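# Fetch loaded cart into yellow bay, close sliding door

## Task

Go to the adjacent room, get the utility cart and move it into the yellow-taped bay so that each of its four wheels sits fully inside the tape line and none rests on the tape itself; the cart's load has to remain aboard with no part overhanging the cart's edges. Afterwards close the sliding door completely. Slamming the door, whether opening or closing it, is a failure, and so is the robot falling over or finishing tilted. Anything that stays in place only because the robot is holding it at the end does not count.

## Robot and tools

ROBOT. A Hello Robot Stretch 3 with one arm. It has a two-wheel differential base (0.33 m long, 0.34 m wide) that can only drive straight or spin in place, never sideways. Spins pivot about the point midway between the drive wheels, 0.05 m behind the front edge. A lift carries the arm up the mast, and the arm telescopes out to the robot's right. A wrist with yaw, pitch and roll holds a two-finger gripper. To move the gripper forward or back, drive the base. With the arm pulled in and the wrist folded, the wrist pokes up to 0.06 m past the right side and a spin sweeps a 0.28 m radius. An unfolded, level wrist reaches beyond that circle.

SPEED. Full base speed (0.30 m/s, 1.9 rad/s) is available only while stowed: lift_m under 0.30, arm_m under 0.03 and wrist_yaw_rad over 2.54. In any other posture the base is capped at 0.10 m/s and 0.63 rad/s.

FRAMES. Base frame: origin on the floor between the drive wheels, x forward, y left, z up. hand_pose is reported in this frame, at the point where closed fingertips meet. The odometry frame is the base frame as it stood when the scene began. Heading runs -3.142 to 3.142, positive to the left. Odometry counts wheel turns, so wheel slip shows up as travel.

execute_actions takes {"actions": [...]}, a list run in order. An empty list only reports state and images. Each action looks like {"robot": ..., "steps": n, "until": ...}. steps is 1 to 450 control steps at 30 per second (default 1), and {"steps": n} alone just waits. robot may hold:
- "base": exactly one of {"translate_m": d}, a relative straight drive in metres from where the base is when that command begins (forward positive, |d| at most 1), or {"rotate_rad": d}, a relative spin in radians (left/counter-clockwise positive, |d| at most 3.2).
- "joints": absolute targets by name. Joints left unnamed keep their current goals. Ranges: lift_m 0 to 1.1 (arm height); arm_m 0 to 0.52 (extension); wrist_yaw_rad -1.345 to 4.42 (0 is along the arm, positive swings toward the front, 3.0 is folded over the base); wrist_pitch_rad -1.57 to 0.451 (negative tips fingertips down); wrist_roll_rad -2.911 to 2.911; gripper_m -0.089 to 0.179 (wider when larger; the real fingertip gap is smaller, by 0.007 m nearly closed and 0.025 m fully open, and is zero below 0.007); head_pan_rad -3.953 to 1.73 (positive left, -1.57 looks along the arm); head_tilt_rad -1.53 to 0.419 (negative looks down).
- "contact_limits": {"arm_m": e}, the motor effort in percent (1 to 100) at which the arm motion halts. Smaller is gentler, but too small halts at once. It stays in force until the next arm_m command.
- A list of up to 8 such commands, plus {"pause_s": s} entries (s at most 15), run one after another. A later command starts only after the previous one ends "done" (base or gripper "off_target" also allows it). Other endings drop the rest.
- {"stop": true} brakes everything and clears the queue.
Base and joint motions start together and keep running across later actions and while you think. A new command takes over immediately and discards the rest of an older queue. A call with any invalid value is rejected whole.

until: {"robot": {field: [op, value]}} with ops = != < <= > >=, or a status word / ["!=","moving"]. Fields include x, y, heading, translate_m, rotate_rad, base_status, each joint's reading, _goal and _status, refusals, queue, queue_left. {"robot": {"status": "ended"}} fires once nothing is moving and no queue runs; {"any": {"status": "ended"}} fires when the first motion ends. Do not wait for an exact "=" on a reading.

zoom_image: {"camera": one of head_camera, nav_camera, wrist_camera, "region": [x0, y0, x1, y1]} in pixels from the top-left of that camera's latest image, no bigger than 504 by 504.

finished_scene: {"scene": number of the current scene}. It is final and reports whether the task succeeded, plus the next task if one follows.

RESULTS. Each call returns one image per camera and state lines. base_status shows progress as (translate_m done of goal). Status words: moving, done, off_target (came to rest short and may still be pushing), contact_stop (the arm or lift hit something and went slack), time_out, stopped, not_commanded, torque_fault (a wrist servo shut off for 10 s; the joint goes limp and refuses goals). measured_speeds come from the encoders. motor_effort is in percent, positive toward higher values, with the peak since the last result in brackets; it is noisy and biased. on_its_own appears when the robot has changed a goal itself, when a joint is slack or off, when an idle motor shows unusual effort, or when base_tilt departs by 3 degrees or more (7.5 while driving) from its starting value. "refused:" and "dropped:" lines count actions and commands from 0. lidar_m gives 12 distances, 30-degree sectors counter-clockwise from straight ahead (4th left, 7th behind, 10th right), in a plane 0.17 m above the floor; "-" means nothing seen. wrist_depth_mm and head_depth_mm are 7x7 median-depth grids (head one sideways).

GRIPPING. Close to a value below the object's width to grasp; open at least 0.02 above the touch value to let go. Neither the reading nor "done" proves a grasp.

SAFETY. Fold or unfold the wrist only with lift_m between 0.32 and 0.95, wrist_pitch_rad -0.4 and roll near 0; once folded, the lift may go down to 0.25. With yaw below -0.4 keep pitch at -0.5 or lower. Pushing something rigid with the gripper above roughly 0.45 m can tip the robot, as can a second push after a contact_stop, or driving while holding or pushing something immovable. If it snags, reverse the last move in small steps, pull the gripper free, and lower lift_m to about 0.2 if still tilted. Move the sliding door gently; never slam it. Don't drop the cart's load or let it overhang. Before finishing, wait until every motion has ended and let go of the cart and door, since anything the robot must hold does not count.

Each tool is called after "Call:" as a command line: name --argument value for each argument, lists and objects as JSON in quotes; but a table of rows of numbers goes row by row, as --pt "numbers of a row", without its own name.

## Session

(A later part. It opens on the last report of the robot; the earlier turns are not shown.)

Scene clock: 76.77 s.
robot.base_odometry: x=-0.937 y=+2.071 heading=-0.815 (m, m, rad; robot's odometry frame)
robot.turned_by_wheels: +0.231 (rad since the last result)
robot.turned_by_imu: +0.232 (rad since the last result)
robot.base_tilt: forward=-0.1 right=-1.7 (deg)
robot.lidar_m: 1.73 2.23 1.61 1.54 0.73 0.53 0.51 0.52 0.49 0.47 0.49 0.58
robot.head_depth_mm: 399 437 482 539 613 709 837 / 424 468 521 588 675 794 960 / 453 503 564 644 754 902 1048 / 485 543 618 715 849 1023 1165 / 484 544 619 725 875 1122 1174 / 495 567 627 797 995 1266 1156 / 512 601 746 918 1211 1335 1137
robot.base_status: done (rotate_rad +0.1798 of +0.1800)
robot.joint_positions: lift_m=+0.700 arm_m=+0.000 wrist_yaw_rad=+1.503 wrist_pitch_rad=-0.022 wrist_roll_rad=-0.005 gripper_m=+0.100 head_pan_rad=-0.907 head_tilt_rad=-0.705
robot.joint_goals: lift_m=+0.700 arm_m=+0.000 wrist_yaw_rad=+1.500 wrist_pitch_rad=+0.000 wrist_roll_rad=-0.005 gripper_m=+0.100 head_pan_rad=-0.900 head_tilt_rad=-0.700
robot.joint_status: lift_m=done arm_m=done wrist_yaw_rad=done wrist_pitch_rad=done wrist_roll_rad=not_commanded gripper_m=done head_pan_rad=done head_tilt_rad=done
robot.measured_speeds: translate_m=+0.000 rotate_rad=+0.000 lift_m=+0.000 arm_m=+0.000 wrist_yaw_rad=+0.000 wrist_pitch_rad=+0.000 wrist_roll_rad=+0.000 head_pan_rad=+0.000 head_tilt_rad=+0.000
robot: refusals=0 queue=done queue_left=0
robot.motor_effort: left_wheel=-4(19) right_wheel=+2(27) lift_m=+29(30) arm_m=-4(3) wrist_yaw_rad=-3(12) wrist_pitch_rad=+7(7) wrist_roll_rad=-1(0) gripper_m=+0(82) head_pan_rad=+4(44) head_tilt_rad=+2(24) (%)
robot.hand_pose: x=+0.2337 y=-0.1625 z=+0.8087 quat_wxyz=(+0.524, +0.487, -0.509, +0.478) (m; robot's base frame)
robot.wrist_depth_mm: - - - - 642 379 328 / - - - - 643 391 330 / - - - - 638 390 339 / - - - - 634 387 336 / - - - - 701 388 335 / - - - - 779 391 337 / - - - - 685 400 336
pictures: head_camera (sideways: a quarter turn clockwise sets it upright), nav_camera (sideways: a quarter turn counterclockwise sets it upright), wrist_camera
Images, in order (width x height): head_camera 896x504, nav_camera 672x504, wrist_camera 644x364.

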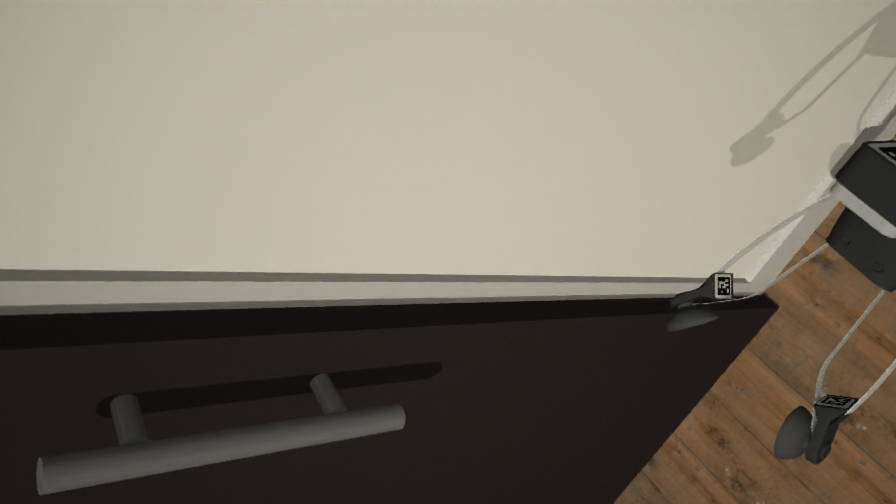

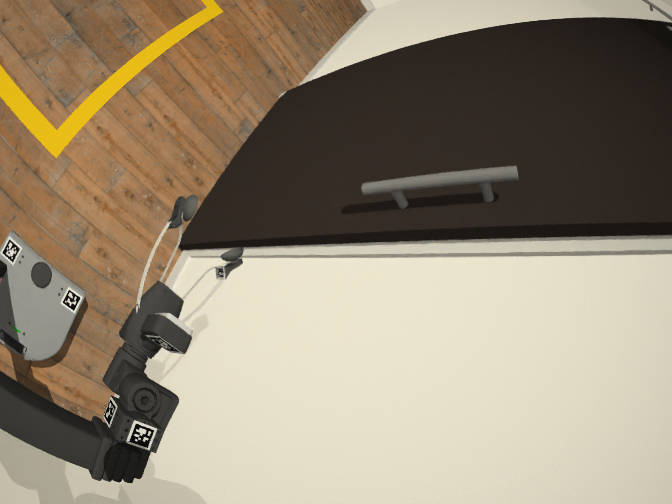

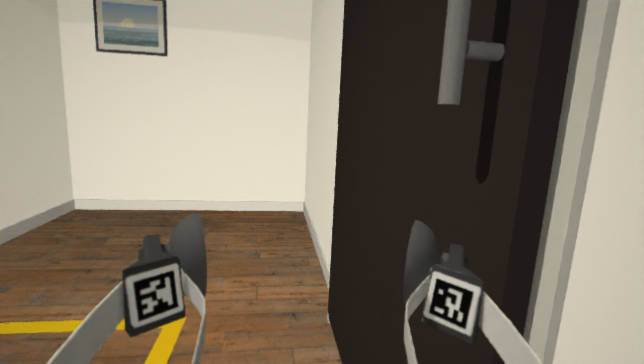

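Call:
execute_actions --actions '[{"robot":[{"joints":{"gripper_m":0.0,"wrist_yaw_rad":1.8,"lift_m":0.84}},{"base":{"translate_m":-0.1}},{"base":{"rotate_rad":-0.6}},{"base":{"translate_m":0.25}},{"base":{"rotate_rad":0.6}},{"base":{"translate_m":-0.1}},{"joints":{"gripper_m":0.1,"wrist_yaw_rad":1.55}}],"steps":450,"until":{"robot":{"status":"ended"}}},{"steps":200,"until":{"robot":{"status":"ended"}}}]'

Scene clock: 93.87 s.
robot.base_odometry: x=-1.035 y=+1.969 heading=-0.815 (m, m, rad; robot's odometry frame)
robot.turned_by_wheels: +0.000 (rad since the last result)
robot.turned_by_imu: +0.002 (rad since the last result)
robot.base_tilt: forward=+0.0 right=-1.6 (deg)
robot.lidar_m: 1.02 2.43 1.76 1.69 0.74 0.53 0.51 0.48 0.35 0.33 0.34 0.47
robot.head_depth_mm: - 297 328 367 417 482 573 / 292 318 354 400 458 528 608 / 308 342 385 438 512 596 - / 331 370 421 487 578 698 - / 357 404 464 547 642 840 1103 / 386 434 506 578 686 870 1123 / 390 431 485 584 763 1027 1155
robot.base_status: done (translate_m -0.1000 of -0.1000)
robot.joint_positions: lift_m=+0.840 arm_m=+0.000 wrist_yaw_rad=+1.553 wrist_pitch_rad=-0.020 wrist_roll_rad=-0.005 gripper_m=+0.100 head_pan_rad=-0.907 head_tilt_rad=-0.705
robot.joint_goals: lift_m=+0.840 arm_m=+0.000 wrist_yaw_rad=+1.550 wrist_pitch_rad=+0.000 wrist_roll_rad=-0.005 gripper_m=+0.100 head_pan_rad=-0.900 head_tilt_rad=-0.700
robot.joint_status: lift_m=done arm_m=done wrist_yaw_rad=done wrist_pitch_rad=done wrist_roll_rad=not_commanded gripper_m=done head_pan_rad=done head_tilt_rad=done
robot.measured_speeds: translate_m=+0.000 rotate_rad=+0.000 lift_m=+0.000 arm_m=+0.000 wrist_yaw_rad=+0.000 wrist_pitch_rad=+0.000 wrist_roll_rad=+0.000 head_pan_rad=+0.000 head_tilt_rad=+0.000
robot: refusals=0 queue=done queue_left=0
robot.motor_effort: left_wheel=-3(9) right_wheel=+2(6) lift_m=+29(30) arm_m=-4(4) wrist_yaw_rad=-3(4) wrist_pitch_rad=+6(7) wrist_roll_rad=-1(1) gripper_m=+0(79) head_pan_rad=+4(4) head_tilt_rad=+3(2) (%)
robot.hand_pose: x=+0.2343 y=-0.1497 z=+0.9492 quat_wxyz=(+0.511, +0.500, -0.498, +0.492) (m; robot's base frame)
robot.wrist_depth_mm: - - - - 359 295 208 / - - - - 359 297 207 / - - - - 356 294 207 / - - - - 356 293 204 / - - - - 387 291 204 / - - - - 431 272 204 / - - - - 380 270 203
pictures: head_camera (sideways: a quarter turn clockwise sets it upright), nav_camera (sideways: a quarter turn counterclockwise sets it upright), wrist_camera
Images, in order (width x height): head_camera 896x504, nav_camera 672x504, wrist_camera 644x364.

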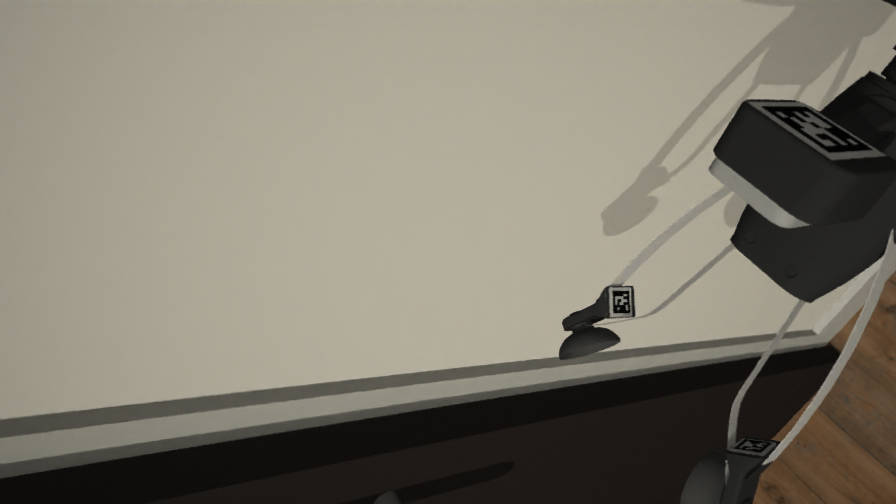

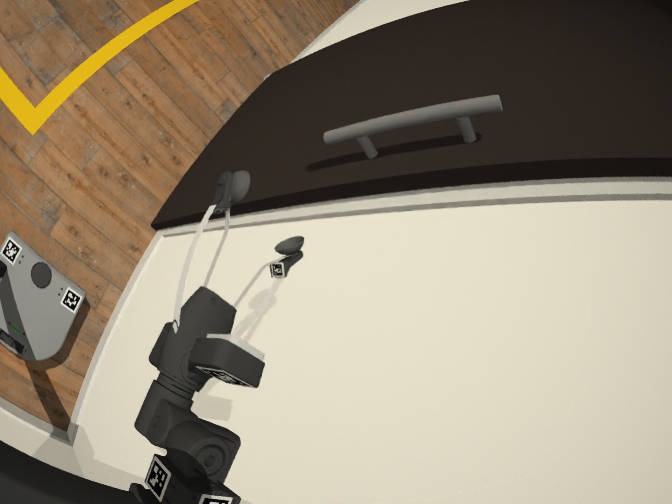

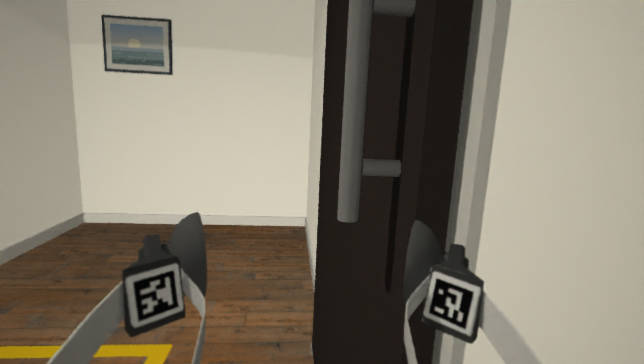

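Call:
execute_actions --actions '[{"robot":[{"joints":{"gripper_m":0.0,"wrist_pitch_rad":-0.4,"wrist_yaw_rad":2.2}},{"joints":{"wrist_yaw_rad":3.0}},{"joints":{"lift_m":0.33,"head_pan_rad":-1.4,"head_tilt_rad":-1.0}},{"base":{"rotate_rad":-0.2}},{"base":{"translate_m":0.22}}],"steps":450,"until":{"robot":{"status":"ended"}}}]'

Scene clock: 107.30 s.
robot.base_odometry: x=-0.919 y=+1.782 heading=-1.015 (m, m, rad; robot's odometry frame)
robot.turned_by_wheels: -0.200 (rad since the last result)
robot.turned_by_imu: -0.198 (rad since the last result)
robot.base_tilt: forward=-0.1 right=-1.6 (deg)
robot.lidar_m: 0.51 3.02 1.95 1.73 1.35 0.82 0.72 0.54 0.32 0.29 0.29 0.30
robot.head_depth_mm: - 297 356 462 660 1135 1114 / - 296 354 461 657 1118 1123 / - 295 353 458 650 1026 - / - 298 352 456 648 964 - / - 298 350 454 644 1102 1096 / - 297 349 452 639 966 1089 / - 296 347 449 578 838 1088
robot.base_status: done (translate_m +0.2200 of +0.2200)
robot.joint_positions: lift_m=+0.330 arm_m=+0.000 wrist_yaw_rad=+2.997 wrist_pitch_rad=-0.414 wrist_roll_rad=-0.005 gripper_m=+0.000 head_pan_rad=-1.393 head_tilt_rad=-0.988
robot.joint_goals: lift_m=+0.330 arm_m=+0.000 wrist_yaw_rad=+3.000 wrist_pitch_rad=-0.400 wrist_roll_rad=-0.005 gripper_m=+0.000 head_pan_rad=-1.400 head_tilt_rad=-1.000
robot.joint_status: lift_m=done arm_m=done wrist_yaw_rad=done wrist_pitch_rad=done wrist_roll_rad=not_commanded gripper_m=done head_pan_rad=done head_tilt_rad=done
robot.measured_speeds: translate_m=+0.000 rotate_rad=+0.000 lift_m=+0.000 arm_m=+0.000 wrist_yaw_rad=+0.000 wrist_pitch_rad=+0.000 wrist_roll_rad=+0.000 head_pan_rad=+0.000 head_tilt_rad=+0.000
robot: refusals=0 queue=done queue_left=0
robot.motor_effort: left_wheel=+3(8) right_wheel=-3(5) lift_m=+22(27) arm_m=-4(4) wrist_yaw_rad=+3(6) wrist_pitch_rad=+4(6) wrist_roll_rad=+0(0) gripper_m=-2(81) head_pan_rad=-4(40) head_tilt_rad=-7(31) (%)
robot.hand_pose: x=+0.0111 y=+0.0774 z=+0.3438 quat_wxyz=(+0.195, +0.699, +0.096, +0.682) (m; robot's base frame)
robot.wrist_depth_mm: - - - - - - - / - - - - - - - / - - - - - - - / 773 - 814 841 868 877 919 / 642 - 671 713 695 710 732 / 540 547 - - 597 600 605 / 469 485 - 495 502 511 517
pictures: head_camera (sideways: a quarter turn clockwise sets it upright), nav_camera (sideways: a quarter turn counterclockwise sets it upright), wrist_camera
Images, in order (width x height): head_camera 896x504, nav_camera 672x504, wrist_camera 644x364.

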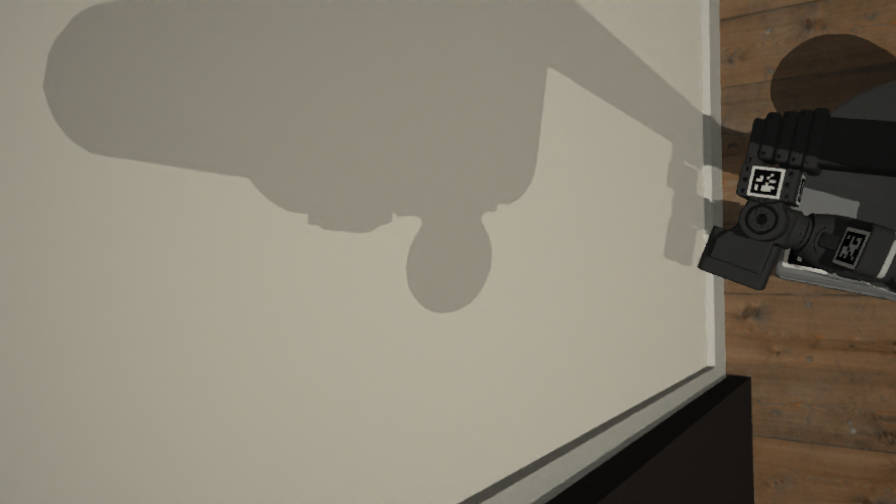

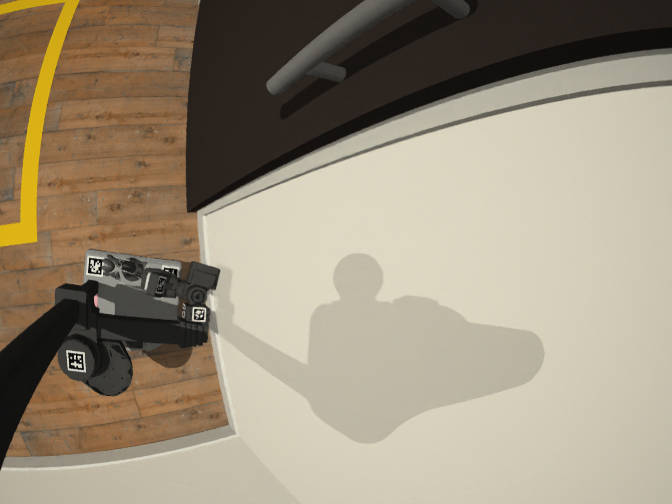

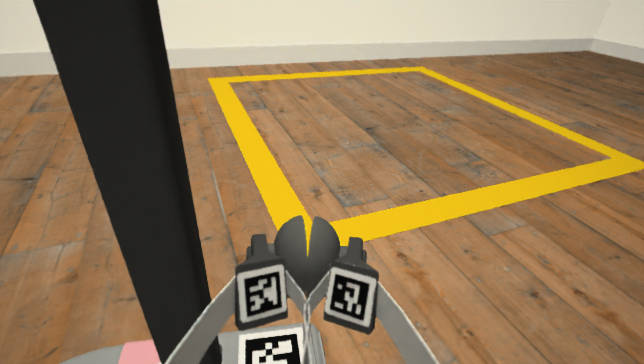

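Call:
execute_actions --actions '[{"robot":[{"base":{"rotate_rad":0.14}},{"joints":{"arm_m":0.1},"contact_limits":{"arm_m":12}}],"steps":200,"until":{"robot":{"status":"ended"}}},{"robot":{"base":{"translate_m":0.25}},"steps":200,"until":{"robot":{"status":"ended"}}}]'

Scene clock: 113.43 s.
robot.base_odometry: x=-0.759 y=+1.590 heading=-0.876 (m, m, rad; robot's odometry frame)
robot.turned_by_wheels: +0.139 (rad since the last result)
robot.turned_by_imu: -0.127 (rad since the last result)
robot.base_tilt: forward=-0.1 right=-1.7 (deg)
robot.lidar_m: 0.37 2.82 2.14 1.76 1.76 1.14 0.93 0.62 0.32 0.21 0.21 0.23
robot.head_depth_mm: - 295 350 467 696 1165 1106 / - 291 341 451 664 1130 1118 / - 289 332 436 633 938 - / - - 320 410 595 864 - / - - - 314 434 740 1096 / - - - 311 352 689 1085 / - - - - 445 644 1080
robot.base_status: done (translate_m +0.2499 of +0.2500)
robot.joint_positions: lift_m=+0.330 arm_m=+0.055 wrist_yaw_rad=+2.987 wrist_pitch_rad=-0.416 wrist_roll_rad=-0.005 gripper_m=+0.000 head_pan_rad=-1.397 head_tilt_rad=-0.992
robot.joint_goals: lift_m=+0.330 arm_m=+0.055 wrist_yaw_rad=+3.000 wrist_pitch_rad=-0.400 wrist_roll_rad=-0.005 gripper_m=+0.000 head_pan_rad=-1.400 head_tilt_rad=-1.000
robot.joint_status: lift_m=done arm_m=contact_stop wrist_yaw_rad=done wrist_pitch_rad=done wrist_roll_rad=not_commanded gripper_m=done head_pan_rad=done head_tilt_rad=done
robot.measured_speeds: translate_m=+0.000 rotate_rad=+0.000 lift_m=+0.000 arm_m=+0.000 wrist_yaw_rad=+0.000 wrist_pitch_rad=+0.000 wrist_roll_rad=+0.000 head_pan_rad=+0.000 head_tilt_rad=+0.000
robot: refusals=0 queue=done queue_left=0
robot.on_its_own: arm_m is slack since a contact_stop, until your next command for it (your +0.100 is given up); right_wheel is at rest, and its effort (+24) is outside its rest range (-18 to +18)
robot.motor_effort: left_wheel=-5(32) right_wheel=+24(47) lift_m=+24(27) arm_m=-1(12) wrist_yaw_rad=+12(23) wrist_pitch_rad=+5(5) wrist_roll_rad=+0(0) gripper_m=-3(3) head_pan_rad=-2(4) head_tilt_rad=-4(7) (%)
robot.contact_limits: arm_m 12 (drawing in: default 33, maximum 53; extending or still: default 43, maximum 72)
robot.hand_pose: x=+0.0133 y=+0.0223 z=+0.3431 quat_wxyz=(+0.199, +0.699, +0.093, +0.680) (m; robot's base frame)
robot.wrist_depth_mm: - - - - - - - / - - - - - - - / - - - - - - - / 761 796 812 838 867 884 902 / 636 640 675 722 697 709 716 / 535 559 - - 584 596 604 / - - - 488 500 511 521
pictures: head_camera (sideways: a quarter turn clockwise sets it upright), nav_camera (sideways: a quarter turn counterclockwise sets it upright), wrist_camera
Images, in order (width x height): head_camera 896x504, nav_camera 672x504, wrist_camera 644x364.

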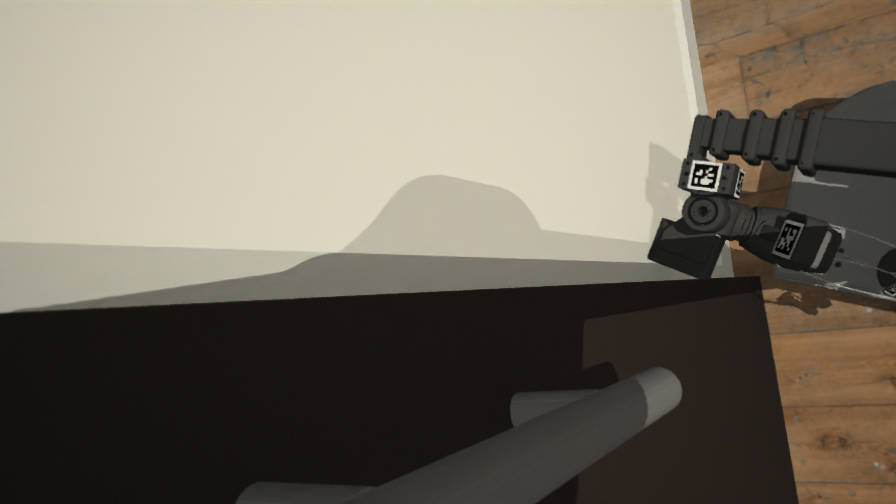

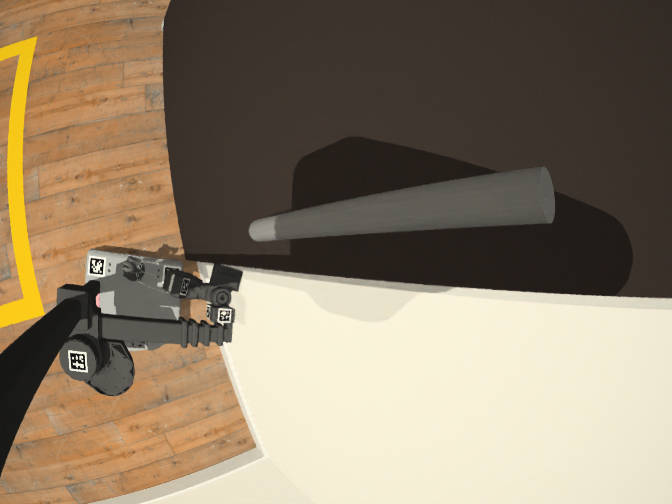

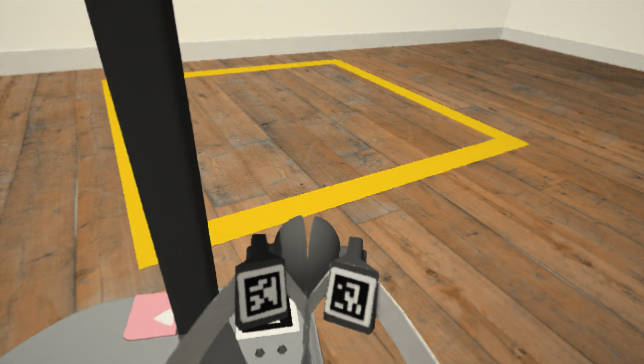

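Call:
execute_actions --actions '[{"robot":{"base":{"rotate_rad":0.35}},"steps":200,"until":{"robot":{"status":"ended"}}}]'

Call:
execute_actions --actions '[{"robot":{"base":{"translate_m":0.12}},"steps":200,"until":{"robot":{"status":"ended"}}}]'

Scene clock: 116.33 s.
robot.base_odometry: x=-0.759 y=+1.590 heading=-0.526 (m, m, rad; robot's odometry frame)
robot.turned_by_wheels: +0.349 (rad since the last result)
robot.turned_by_imu: +0.141 (rad since the last result)
robot.base_tilt: forward=-0.1 right=-1.6 (deg)
robot.lidar_m: 0.48 2.86 1.96 1.75 1.64 1.01 0.90 0.50 0.30 0.23 0.22 0.26
robot.head_depth_mm: - 290 333 434 620 1089 1104 / - 290 334 433 619 978 1115 / - 289 332 432 616 884 - / - - 321 413 613 872 - / - - - 326 466 812 1095 / - - - 325 392 802 1092 / - - - 305 490 797 1091
robot.base_status: done (rotate_rad +0.3494 of +0.3500)
robot.joint_positions: lift_m=+0.330 arm_m=+0.054 wrist_yaw_rad=+2.938 wrist_pitch_rad=-0.416 wrist_roll_rad=-0.005 gripper_m=+0.000 head_pan_rad=-1.397 head_tilt_rad=-0.992
robot.joint_goals: lift_m=+0.330 arm_m=+0.054 wrist_yaw_rad=+2.943 wrist_pitch_rad=-0.400 wrist_roll_rad=-0.005 gripper_m=+0.000 head_pan_rad=-1.400 head_tilt_rad=-1.000
robot.joint_status: lift_m=done arm_m=contact_stop wrist_yaw_rad=done wrist_pitch_rad=done wrist_roll_rad=not_commanded gripper_m=done head_pan_rad=done head_tilt_rad=done
robot.measured_speeds: translate_m=+0.000 rotate_rad=+0.000 lift_m=+0.000 arm_m=+0.000 wrist_yaw_rad=+0.000 wrist_pitch_rad=+0.000 wrist_roll_rad=+0.000 head_pan_rad=+0.000 head_tilt_rad=+0.000
robot: refusals=0 queue=done queue_left=0
robot.on_its_own: wrist_yaw_rad is held at +2.943, not at your +3.000, by its stall guard, which is not easing now; arm_m is slack since a contact_stop, until your next command for it (your +0.100 is given up)
robot.motor_effort: left_wheel=-6(23) right_wheel=+15(35) lift_m=+24(24) arm_m=-1(3) wrist_yaw_rad=+4(39) wrist_pitch_rad=+5(5) wrist_roll_rad=+0(1) gripper_m=-2(3) head_pan_rad=-2(2) head_tilt_rad=-4(4) (%)
robot.contact_limits: arm_m 12 (drawing in: default 33, maximum 53; extending or still: default 43, maximum 72)
robot.hand_pose: x=+0.0241 y=+0.0211 z=+0.3432 quat_wxyz=(+0.216, +0.701, +0.076, +0.675) (m; robot's base frame)
robot.wrist_depth_mm: - - - - - - - / - - - - - - - / - - - - - - - / 782 - 824 820 858 871 898 / 635 634 664 706 698 704 727 / 543 543 - - 586 594 605 / - - - 486 499 516 513
pictures: head_camera (sideways: a quarter turn clockwise sets it upright), nav_camera (sideways: a quarter turn counterclockwise sets it upright), wrist_camera
Images, in order (width x height): head_camera 896x504, nav_camera 672x504, wrist_camera 644x364.

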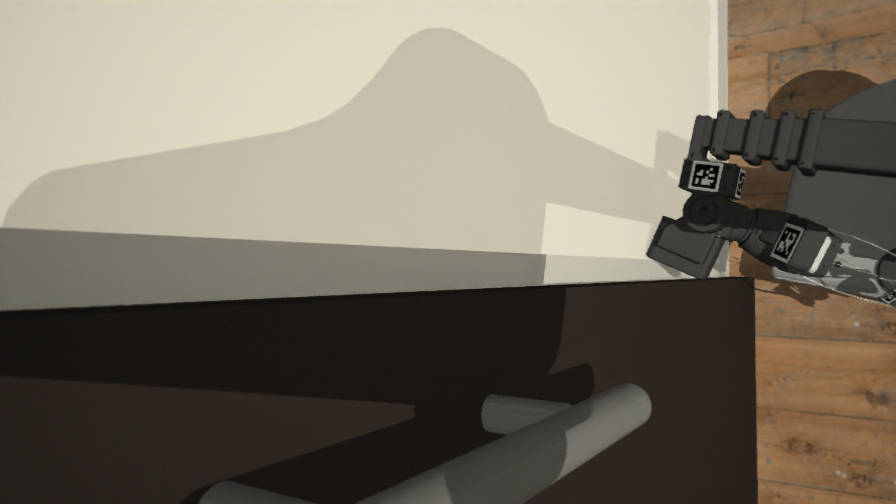

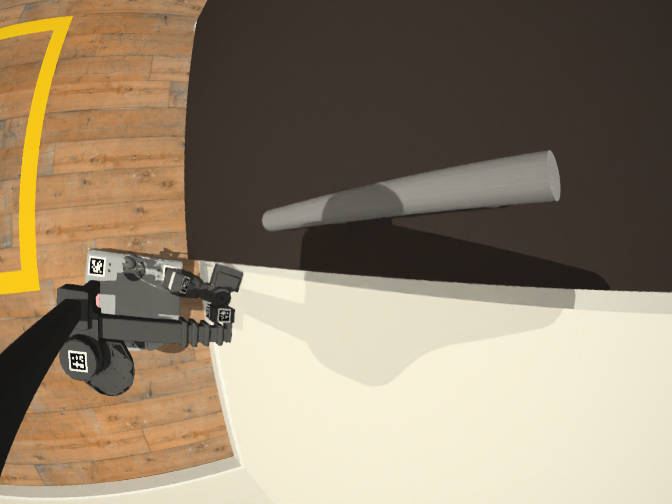

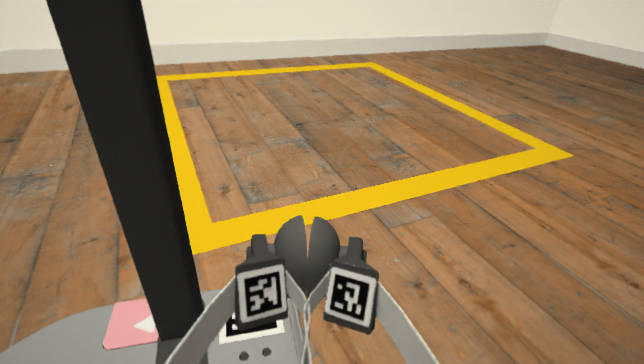

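Scene clock: 118.63 s.
robot.base_odometry: x=-0.655 y=+1.530 heading=-0.527 (m, m, rad; robot's odometry frame)
robot.turned_by_wheels: +0.000 (rad since the last result)
robot.turned_by_imu: -0.294 (rad since the last result)
robot.base_tilt: forward=-0.1 right=-1.6 (deg)
robot.lidar_m: 0.28 0.83 2.44 1.83 1.79 1.34 1.00 0.87 0.34 0.24 0.19 0.20
robot.head_depth_mm: - 300 371 510 818 1198 1101 / - 293 350 473 727 1173 1117 / - 288 332 439 653 1029 - / - - 311 399 576 817 - / - - - 311 397 662 1093 / - - - 293 336 608 1066 / - - - - - 521 1053
robot.base_status: done (translate_m +0.1199 of +0.1200)
robot.joint_positions: lift_m=+0.330 arm_m=+0.046 wrist_yaw_rad=+2.927 wrist_pitch_rad=-0.416 wrist_roll_rad=-0.005 gripper_m=+0.000 head_pan_rad=-1.398 head_tilt_rad=-0.992
robot.joint_goals: lift_m=+0.330 arm_m=+0.046 wrist_yaw_rad=+2.943 wrist_pitch_rad=-0.400 wrist_roll_rad=-0.005 gripper_m=+0.000 head_pan_rad=-1.400 head_tilt_rad=-1.000
robot.joint_status: lift_m=done arm_m=contact_stop wrist_yaw_rad=done wrist_pitch_rad=done wrist_roll_rad=not_commanded gripper_m=done head_pan_rad=done head_tilt_rad=done
robot.measured_speeds: translate_m=+0.000 rotate_rad=+0.000 lift_m=+0.000 arm_m=+0.000 wrist_yaw_rad=+0.000 wrist_pitch_rad=+0.000 wrist_roll_rad=+0.000 head_pan_rad=+0.000 head_tilt_rad=+0.000
robot: refusals=0 queue=done queue_left=0
robot.on_its_own: wrist_yaw_rad is held at +2.943, not at your +3.000, by its stall guard, which is not easing now; arm_m is slack since a contact_stop, until your next command for it (your +0.100 is given up); right_wheel is at rest, and its effort (+22) is outside its rest range (-18 to +18); wrist_yaw_rad is at rest, and its effort (+15) is outside its rest range (-12 to +12)
robot.motor_effort: left_wheel=-5(28) right_wheel=+22(40) lift_m=+24(25) arm_m=+0(7) wrist_yaw_rad=+15(21) wrist_pitch_rad=+5(5) wrist_roll_rad=-1(0) gripper_m=-2(3) head_pan_rad=-2(1) head_tilt_rad=-4(4) (%)
robot.contact_limits: arm_m 12 (drawing in: default 33, maximum 53; extending or still: default 43, maximum 72)
robot.hand_pose: x=+0.0265 y=+0.0289 z=+0.3433 quat_wxyz=(+0.219, +0.701, +0.072, +0.674) (m; robot's base frame)
robot.wrist_depth_mm: - - - - - - - / - - - - - - - / 975 - - - - - - / 777 - 808 840 875 890 931 / 630 640 666 719 691 709 734 / 539 543 574 - 584 590 602 / 494 - - 486 500 513 508
pictures: head_camera (sideways: a quarter turn clockwise sets it upright), nav_camera (sideways: a quarter turn counterclockwise sets it upright), wrist_camera
Images, in order (width x height): head_camera 896x504, nav_camera 672x504, wrist_camera 644x364.

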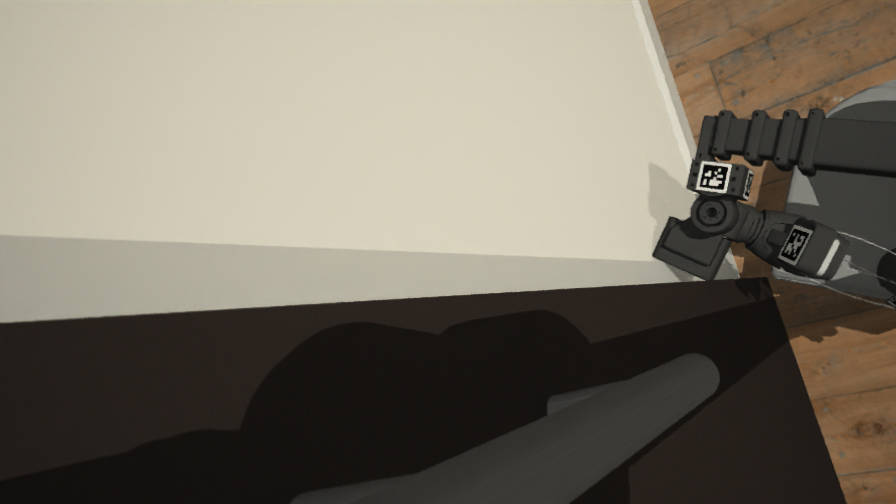

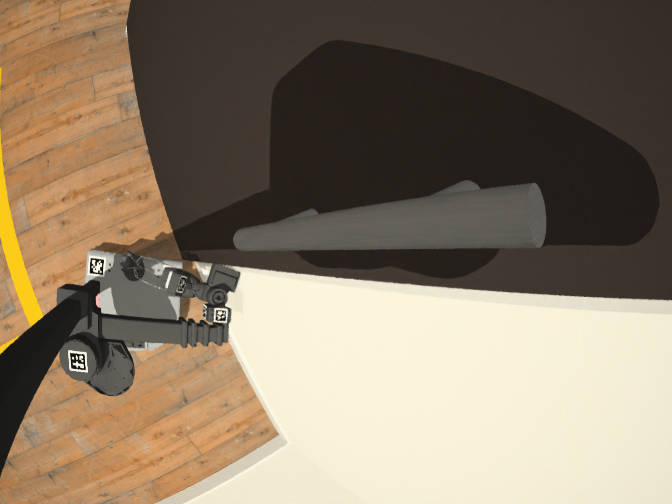

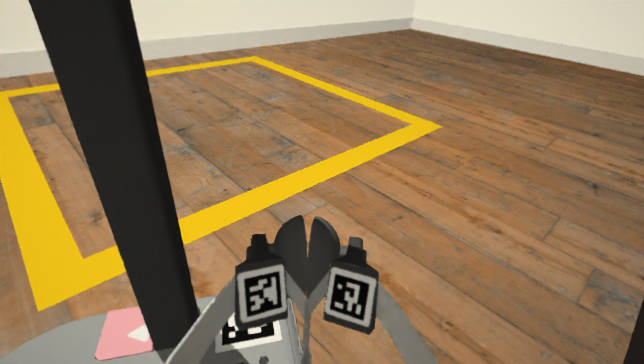

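Call:
execute_actions --actions '[{"robot":[{"base":{"translate_m":-0.12}},{"joints":{"arm_m":0,"wrist_yaw_rad":3.0,"lift_m":0.29}},{"base":{"rotate_rad":0.6}},{"base":{"translate_m":-0.05}}],"steps":450,"until":{"robot":{"status":"ended"}}}]'

Scene clock: 128.57 s.
robot.base_odometry: x=-0.809 y=+1.587 heading=+0.074 (m, m, rad; robot's odometry frame)
robot.turned_by_wheels: +0.601 (rad since the last result)
robot.turned_by_imu: +0.601 (rad since the last result)
robot.base_tilt: forward=-0.1 right=-1.7 (deg)
robot.lidar_m: 1.89 2.22 1.74 1.72 1.05 0.82 0.81 0.39 0.30 0.30 0.27 0.39
robot.head_depth_mm: - 294 339 423 566 844 1099 / - 297 353 447 608 930 1115 / - 305 369 471 653 1005 - / - 304 371 487 696 1042 - / - 298 344 439 621 1123 1096 / - 288 334 446 670 1166 1094 / - 294 345 366 748 1177 1094
robot.base_status: done (translate_m -0.0500 of -0.0500)
robot.joint_positions: lift_m=+0.290 arm_m=+0.000 wrist_yaw_rad=+2.998 wrist_pitch_rad=-0.416 wrist_roll_rad=-0.005 gripper_m=+0.000 head_pan_rad=-1.398 head_tilt_rad=-0.992
robot.joint_goals: lift_m=+0.290 arm_m=+0.000 wrist_yaw_rad=+3.000 wrist_pitch_rad=-0.400 wrist_roll_rad=-0.005 gripper_m=+0.000 head_pan_rad=-1.400 head_tilt_rad=-1.000
robot.joint_status: lift_m=done arm_m=done wrist_yaw_rad=done wrist_pitch_rad=done wrist_roll_rad=not_commanded gripper_m=done head_pan_rad=done head_tilt_rad=done
robot.measured_speeds: translate_m=+0.000 rotate_rad=+0.000 lift_m=+0.000 arm_m=+0.000 wrist_yaw_rad=+0.000 wrist_pitch_rad=+0.000 wrist_roll_rad=+0.000 head_pan_rad=+0.000 head_tilt_rad=+0.000
robot: refusals=0 queue=done queue_left=0
robot.motor_effort: left_wheel=-3(12) right_wheel=+2(22) lift_m=+22(25) arm_m=-4(8) wrist_yaw_rad=+2(16) wrist_pitch_rad=+5(5) wrist_roll_rad=+0(0) gripper_m=-3(2) head_pan_rad=-2(2) head_tilt_rad=-4(4) (%)
robot.hand_pose: x=+0.0110 y=+0.0772 z=+0.3033 quat_wxyz=(+0.195, +0.699, +0.097, +0.682) (m; robot's base frame)
robot.wrist_depth_mm: - - - - - - - / - - - - - - - / 892 - 966 - - - - / 708 - 730 741 794 805 841 / 574 585 616 650 638 655 664 / 497 506 - - 533 541 553 / 443 - - 438 462 472 480
pictures: head_camera (sideways: a quarter turn clockwise sets it upright), nav_camera (sideways: a quarter turn counterclockwise sets it upright), wrist_camera
Images, in order (width x height): head_camera 896x504, nav_camera 672x504, wrist_camera 644x364.

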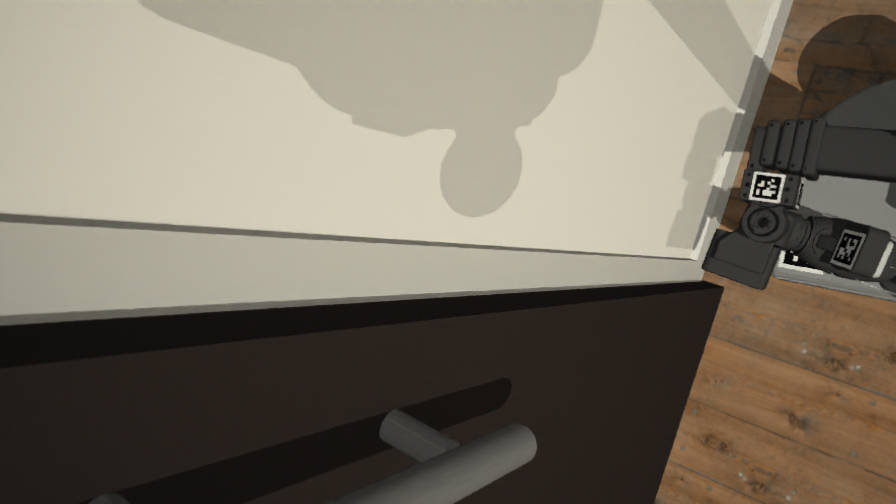

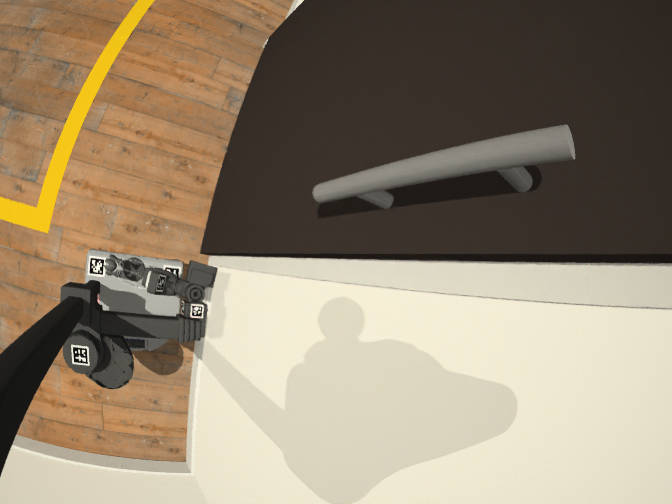

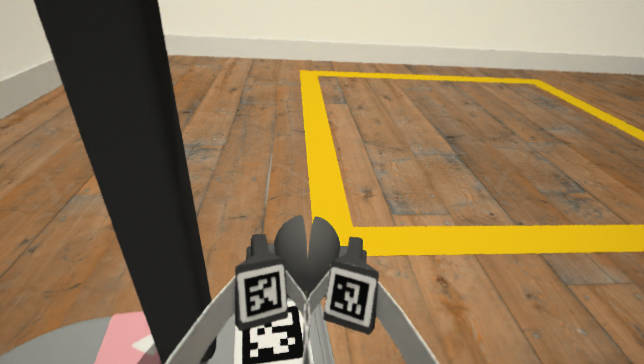

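Call:
execute_actions --actions '[{"robot":[{"base":{"translate_m":-0.03},"joints":{"lift_m":0.24}},{"joints":{"arm_m":0.08},"contact_limits":{"arm_m":12}}],"steps":200,"until":{"robot":{"status":"ended"}}},{"robot":{"base":{"translate_m":0.13}},"steps":200,"until":{"robot":{"status":"ended"}}}]'

Scene clock: 134.33 s.
robot.base_odometry: x=-0.709 y=+1.594 heading=+0.074 (m, m, rad; robot's odometry frame)
robot.turned_by_wheels: +0.000 (rad since the last result)
robot.turned_by_imu: -0.008 (rad since the last result)
robot.base_tilt: forward=-0.1 right=-1.7 (deg)
robot.lidar_m: 1.85 2.23 1.74 1.71 1.18 0.92 0.90 0.40 0.31 0.26 0.27 0.39
robot.head_depth_mm: - 295 350 440 588 884 1099 / - 295 349 450 628 943 1109 / 1567 1825 1653 495 655 931 - / - 999 343 473 1276 1150 - / - 286 330 433 629 1153 1097 / - 293 339 367 691 1160 1092 / - - 398 493 765 1179 1090
robot.base_status: done (translate_m +0.1300 of +0.1300)
robot.joint_positions: lift_m=+0.240 arm_m=+0.080 wrist_yaw_rad=+2.997 wrist_pitch_rad=-0.416 wrist_roll_rad=-0.005 gripper_m=+0.000 head_pan_rad=-1.398 head_tilt_rad=-0.992
robot.joint_goals: lift_m=+0.240 arm_m=+0.080 wrist_yaw_rad=+3.000 wrist_pitch_rad=-0.400 wrist_roll_rad=-0.005 gripper_m=+0.000 head_pan_rad=-1.400 head_tilt_rad=-1.000
robot.joint_status: lift_m=done arm_m=done wrist_yaw_rad=done wrist_pitch_rad=done wrist_roll_rad=not_commanded gripper_m=done head_pan_rad=done head_tilt_rad=done
robot.measured_speeds: translate_m=+0.000 rotate_rad=+0.000 lift_m=+0.000 arm_m=+0.000 wrist_yaw_rad=+0.000 wrist_pitch_rad=+0.000 wrist_roll_rad=+0.000 head_pan_rad=+0.000 head_tilt_rad=+0.000
robot: refusals=0 queue=done queue_left=0
robot.motor_effort: left_wheel=-3(20) right_wheel=+5(33) lift_m=+22(23) arm_m=+3(4) wrist_yaw_rad=+3(8) wrist_pitch_rad=+5(5) wrist_roll_rad=+0(0) gripper_m=-2(2) head_pan_rad=-1(2) head_tilt_rad=-4(4) (%)
robot.contact_limits: arm_m 12 (drawing in: default 33, maximum 53; extending or still: default 43, maximum 72)
robot.hand_pose: x=+0.0111 y=-0.0024 z=+0.2533 quat_wxyz=(+0.196, +0.699, +0.096, +0.681) (m; robot's base frame)
robot.wrist_depth_mm: - - - - - - - / - - - - - - - / 786 811 844 868 905 934 - / 621 645 666 676 688 716 737 / 556 - - 573 554 581 588 / - - - - 475 477 491 / - - - - 405 412 418
pictures: head_camera (sideways: a quarter turn clockwise sets it upright), nav_camera (sideways: a quarter turn counterclockwise sets it upright), wrist_camera
Images, in order (width x height): head_camera 896x504, nav_camera 672x504, wrist_camera 644x364.

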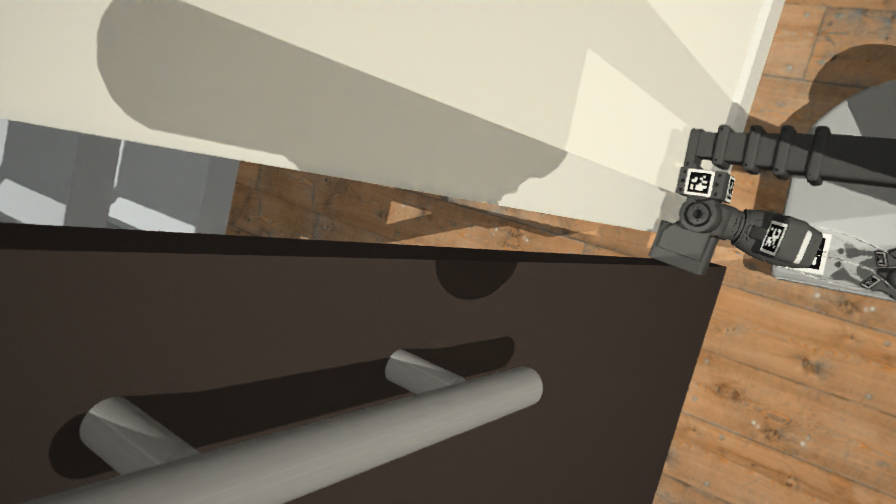

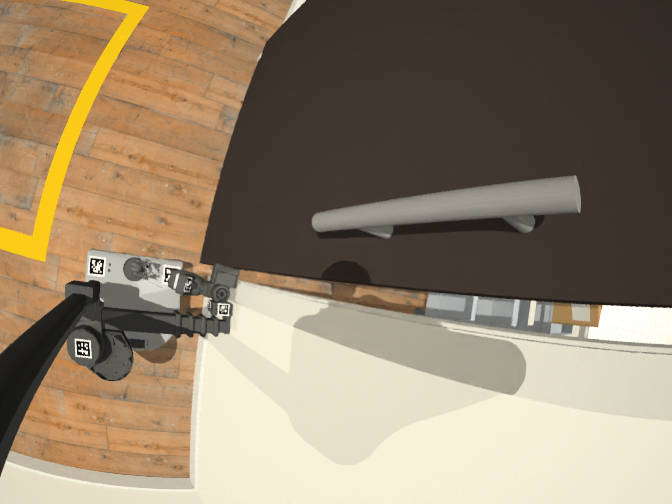

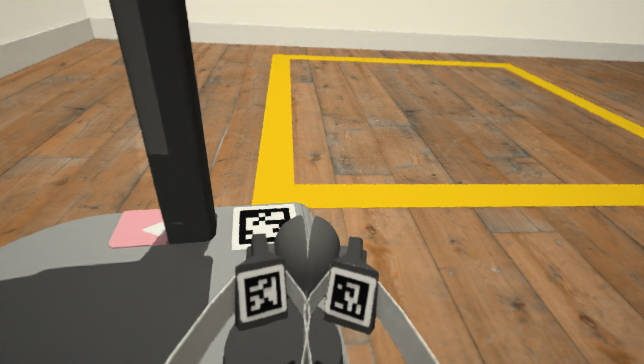

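It slides now. Continue.

Call:
execute_actions --actions '[{"robot":{"base":{"translate_m":0.3}},"steps":200,"until":{"robot":{"status":"ended"}}}]'

Scene clock: 138.43 s.
robot.base_odometry: x=-0.410 y=+1.616 heading=+0.074 (m, m, rad; robot's odometry frame)
robot.turned_by_wheels: +0.000 (rad since the last result)
robot.turned_by_imu: +0.001 (rad since the last result)
robot.base_tilt: forward=+0.0 right=-1.7 (deg)
robot.lidar_m: 2.03 2.19 1.71 1.68 1.57 1.23 0.98 0.42 0.42 0.29 0.30 0.44
robot.head_depth_mm: 1536 1791 1734 1513 1345 1055 1101 / 1572 1767 1737 1508 1337 1206 1120 / 2407 2019 1718 1518 1346 1242 - / - 301 370 496 805 1174 - / - 305 375 482 716 1168 1093 / - 310 318 426 787 1185 1091 / - 342 418 560 875 1192 1088
robot.base_status: done (translate_m +0.3000 of +0.3000)
robot.joint_positions: lift_m=+0.240 arm_m=+0.080 wrist_yaw_rad=+2.996 wrist_pitch_rad=-0.416 wrist_roll_rad=-0.005 gripper_m=+0.000 head_pan_rad=-1.398 head_tilt_rad=-0.992
robot.joint_goals: lift_m=+0.240 arm_m=+0.080 wrist_yaw_rad=+3.000 wrist_pitch_rad=-0.400 wrist_roll_rad=-0.005 gripper_m=+0.000 head_pan_rad=-1.400 head_tilt_rad=-1.000
robot.joint_status: lift_m=done arm_m=done wrist_yaw_rad=done wrist_pitch_rad=done wrist_roll_rad=not_commanded gripper_m=done head_pan_rad=done head_tilt_rad=done
robot.measured_speeds: translate_m=+0.000 rotate_rad=+0.000 lift_m=+0.000 arm_m=+0.000 wrist_yaw_rad=+0.000 wrist_pitch_rad=+0.000 wrist_roll_rad=+0.000 head_pan_rad=+0.000 head_tilt_rad=+0.000
robot: refusals=0 queue=done queue_left=0
robot.motor_effort: left_wheel=-2(4) right_wheel=+2(18) lift_m=+22(22) arm_m=+3(3) wrist_yaw_rad=+4(5) wrist_pitch_rad=+5(5) wrist_roll_rad=+0(0) gripper_m=-2(3) head_pan_rad=-3(1) head_tilt_rad=-3(4) (%)
robot.contact_limits: arm_m 12 (drawing in: default 33, maximum 53; extending or still: default 43, maximum 72)
robot.hand_pose: x=+0.0113 y=-0.0024 z=+0.2533 quat_wxyz=(+0.196, +0.699, +0.096, +0.681) (m; robot's base frame)
robot.wrist_depth_mm: - - - - - - - / - - - - - - - / 785 829 871 880 899 949 - / 617 631 654 686 692 715 735 / 554 - - 579 557 577 587 / - - - - 473 482 491 / - - - - 403 413 414
pictures: head_camera (sideways: a quarter turn clockwise sets it upright), nav_camera (sideways: a quarter turn counterclockwise sets it upright), wrist_camera
Images, in order (width x height): head_camera 896x504, nav_camera 672x504, wrist_camera 644x364.

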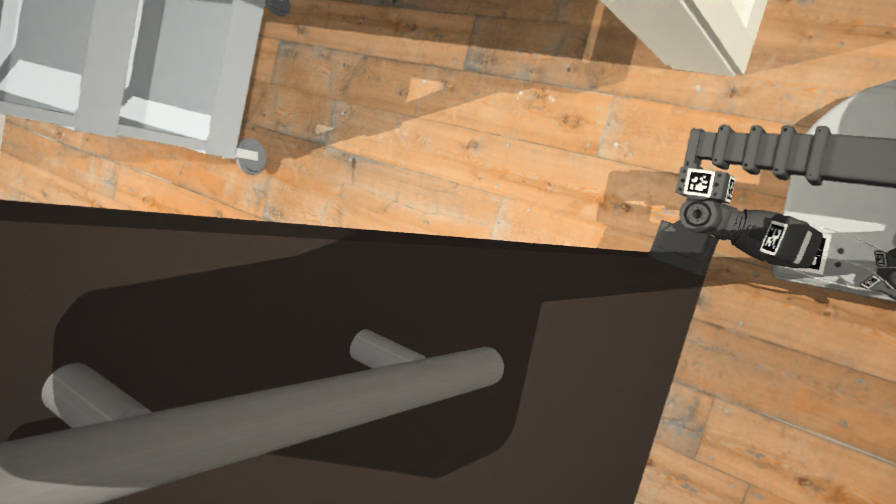

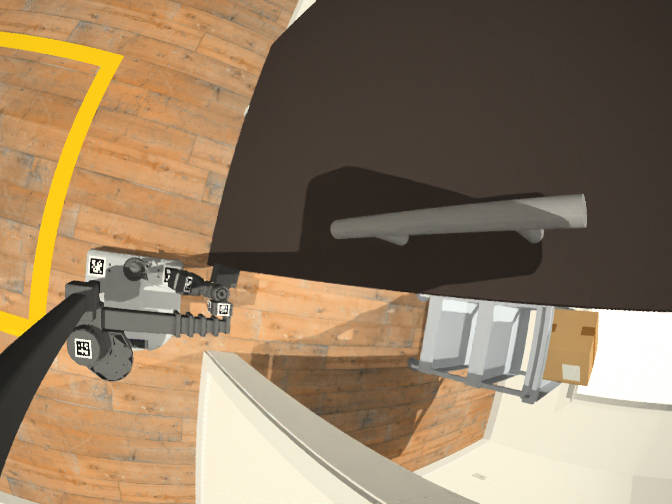

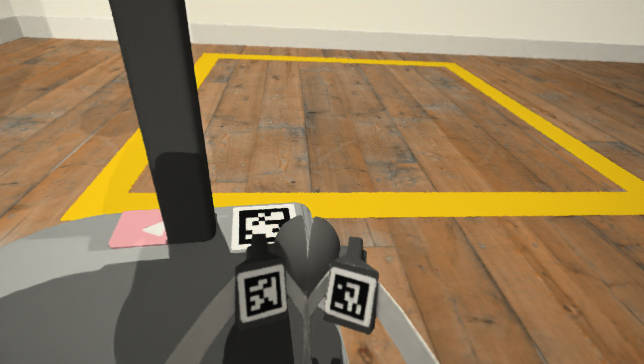

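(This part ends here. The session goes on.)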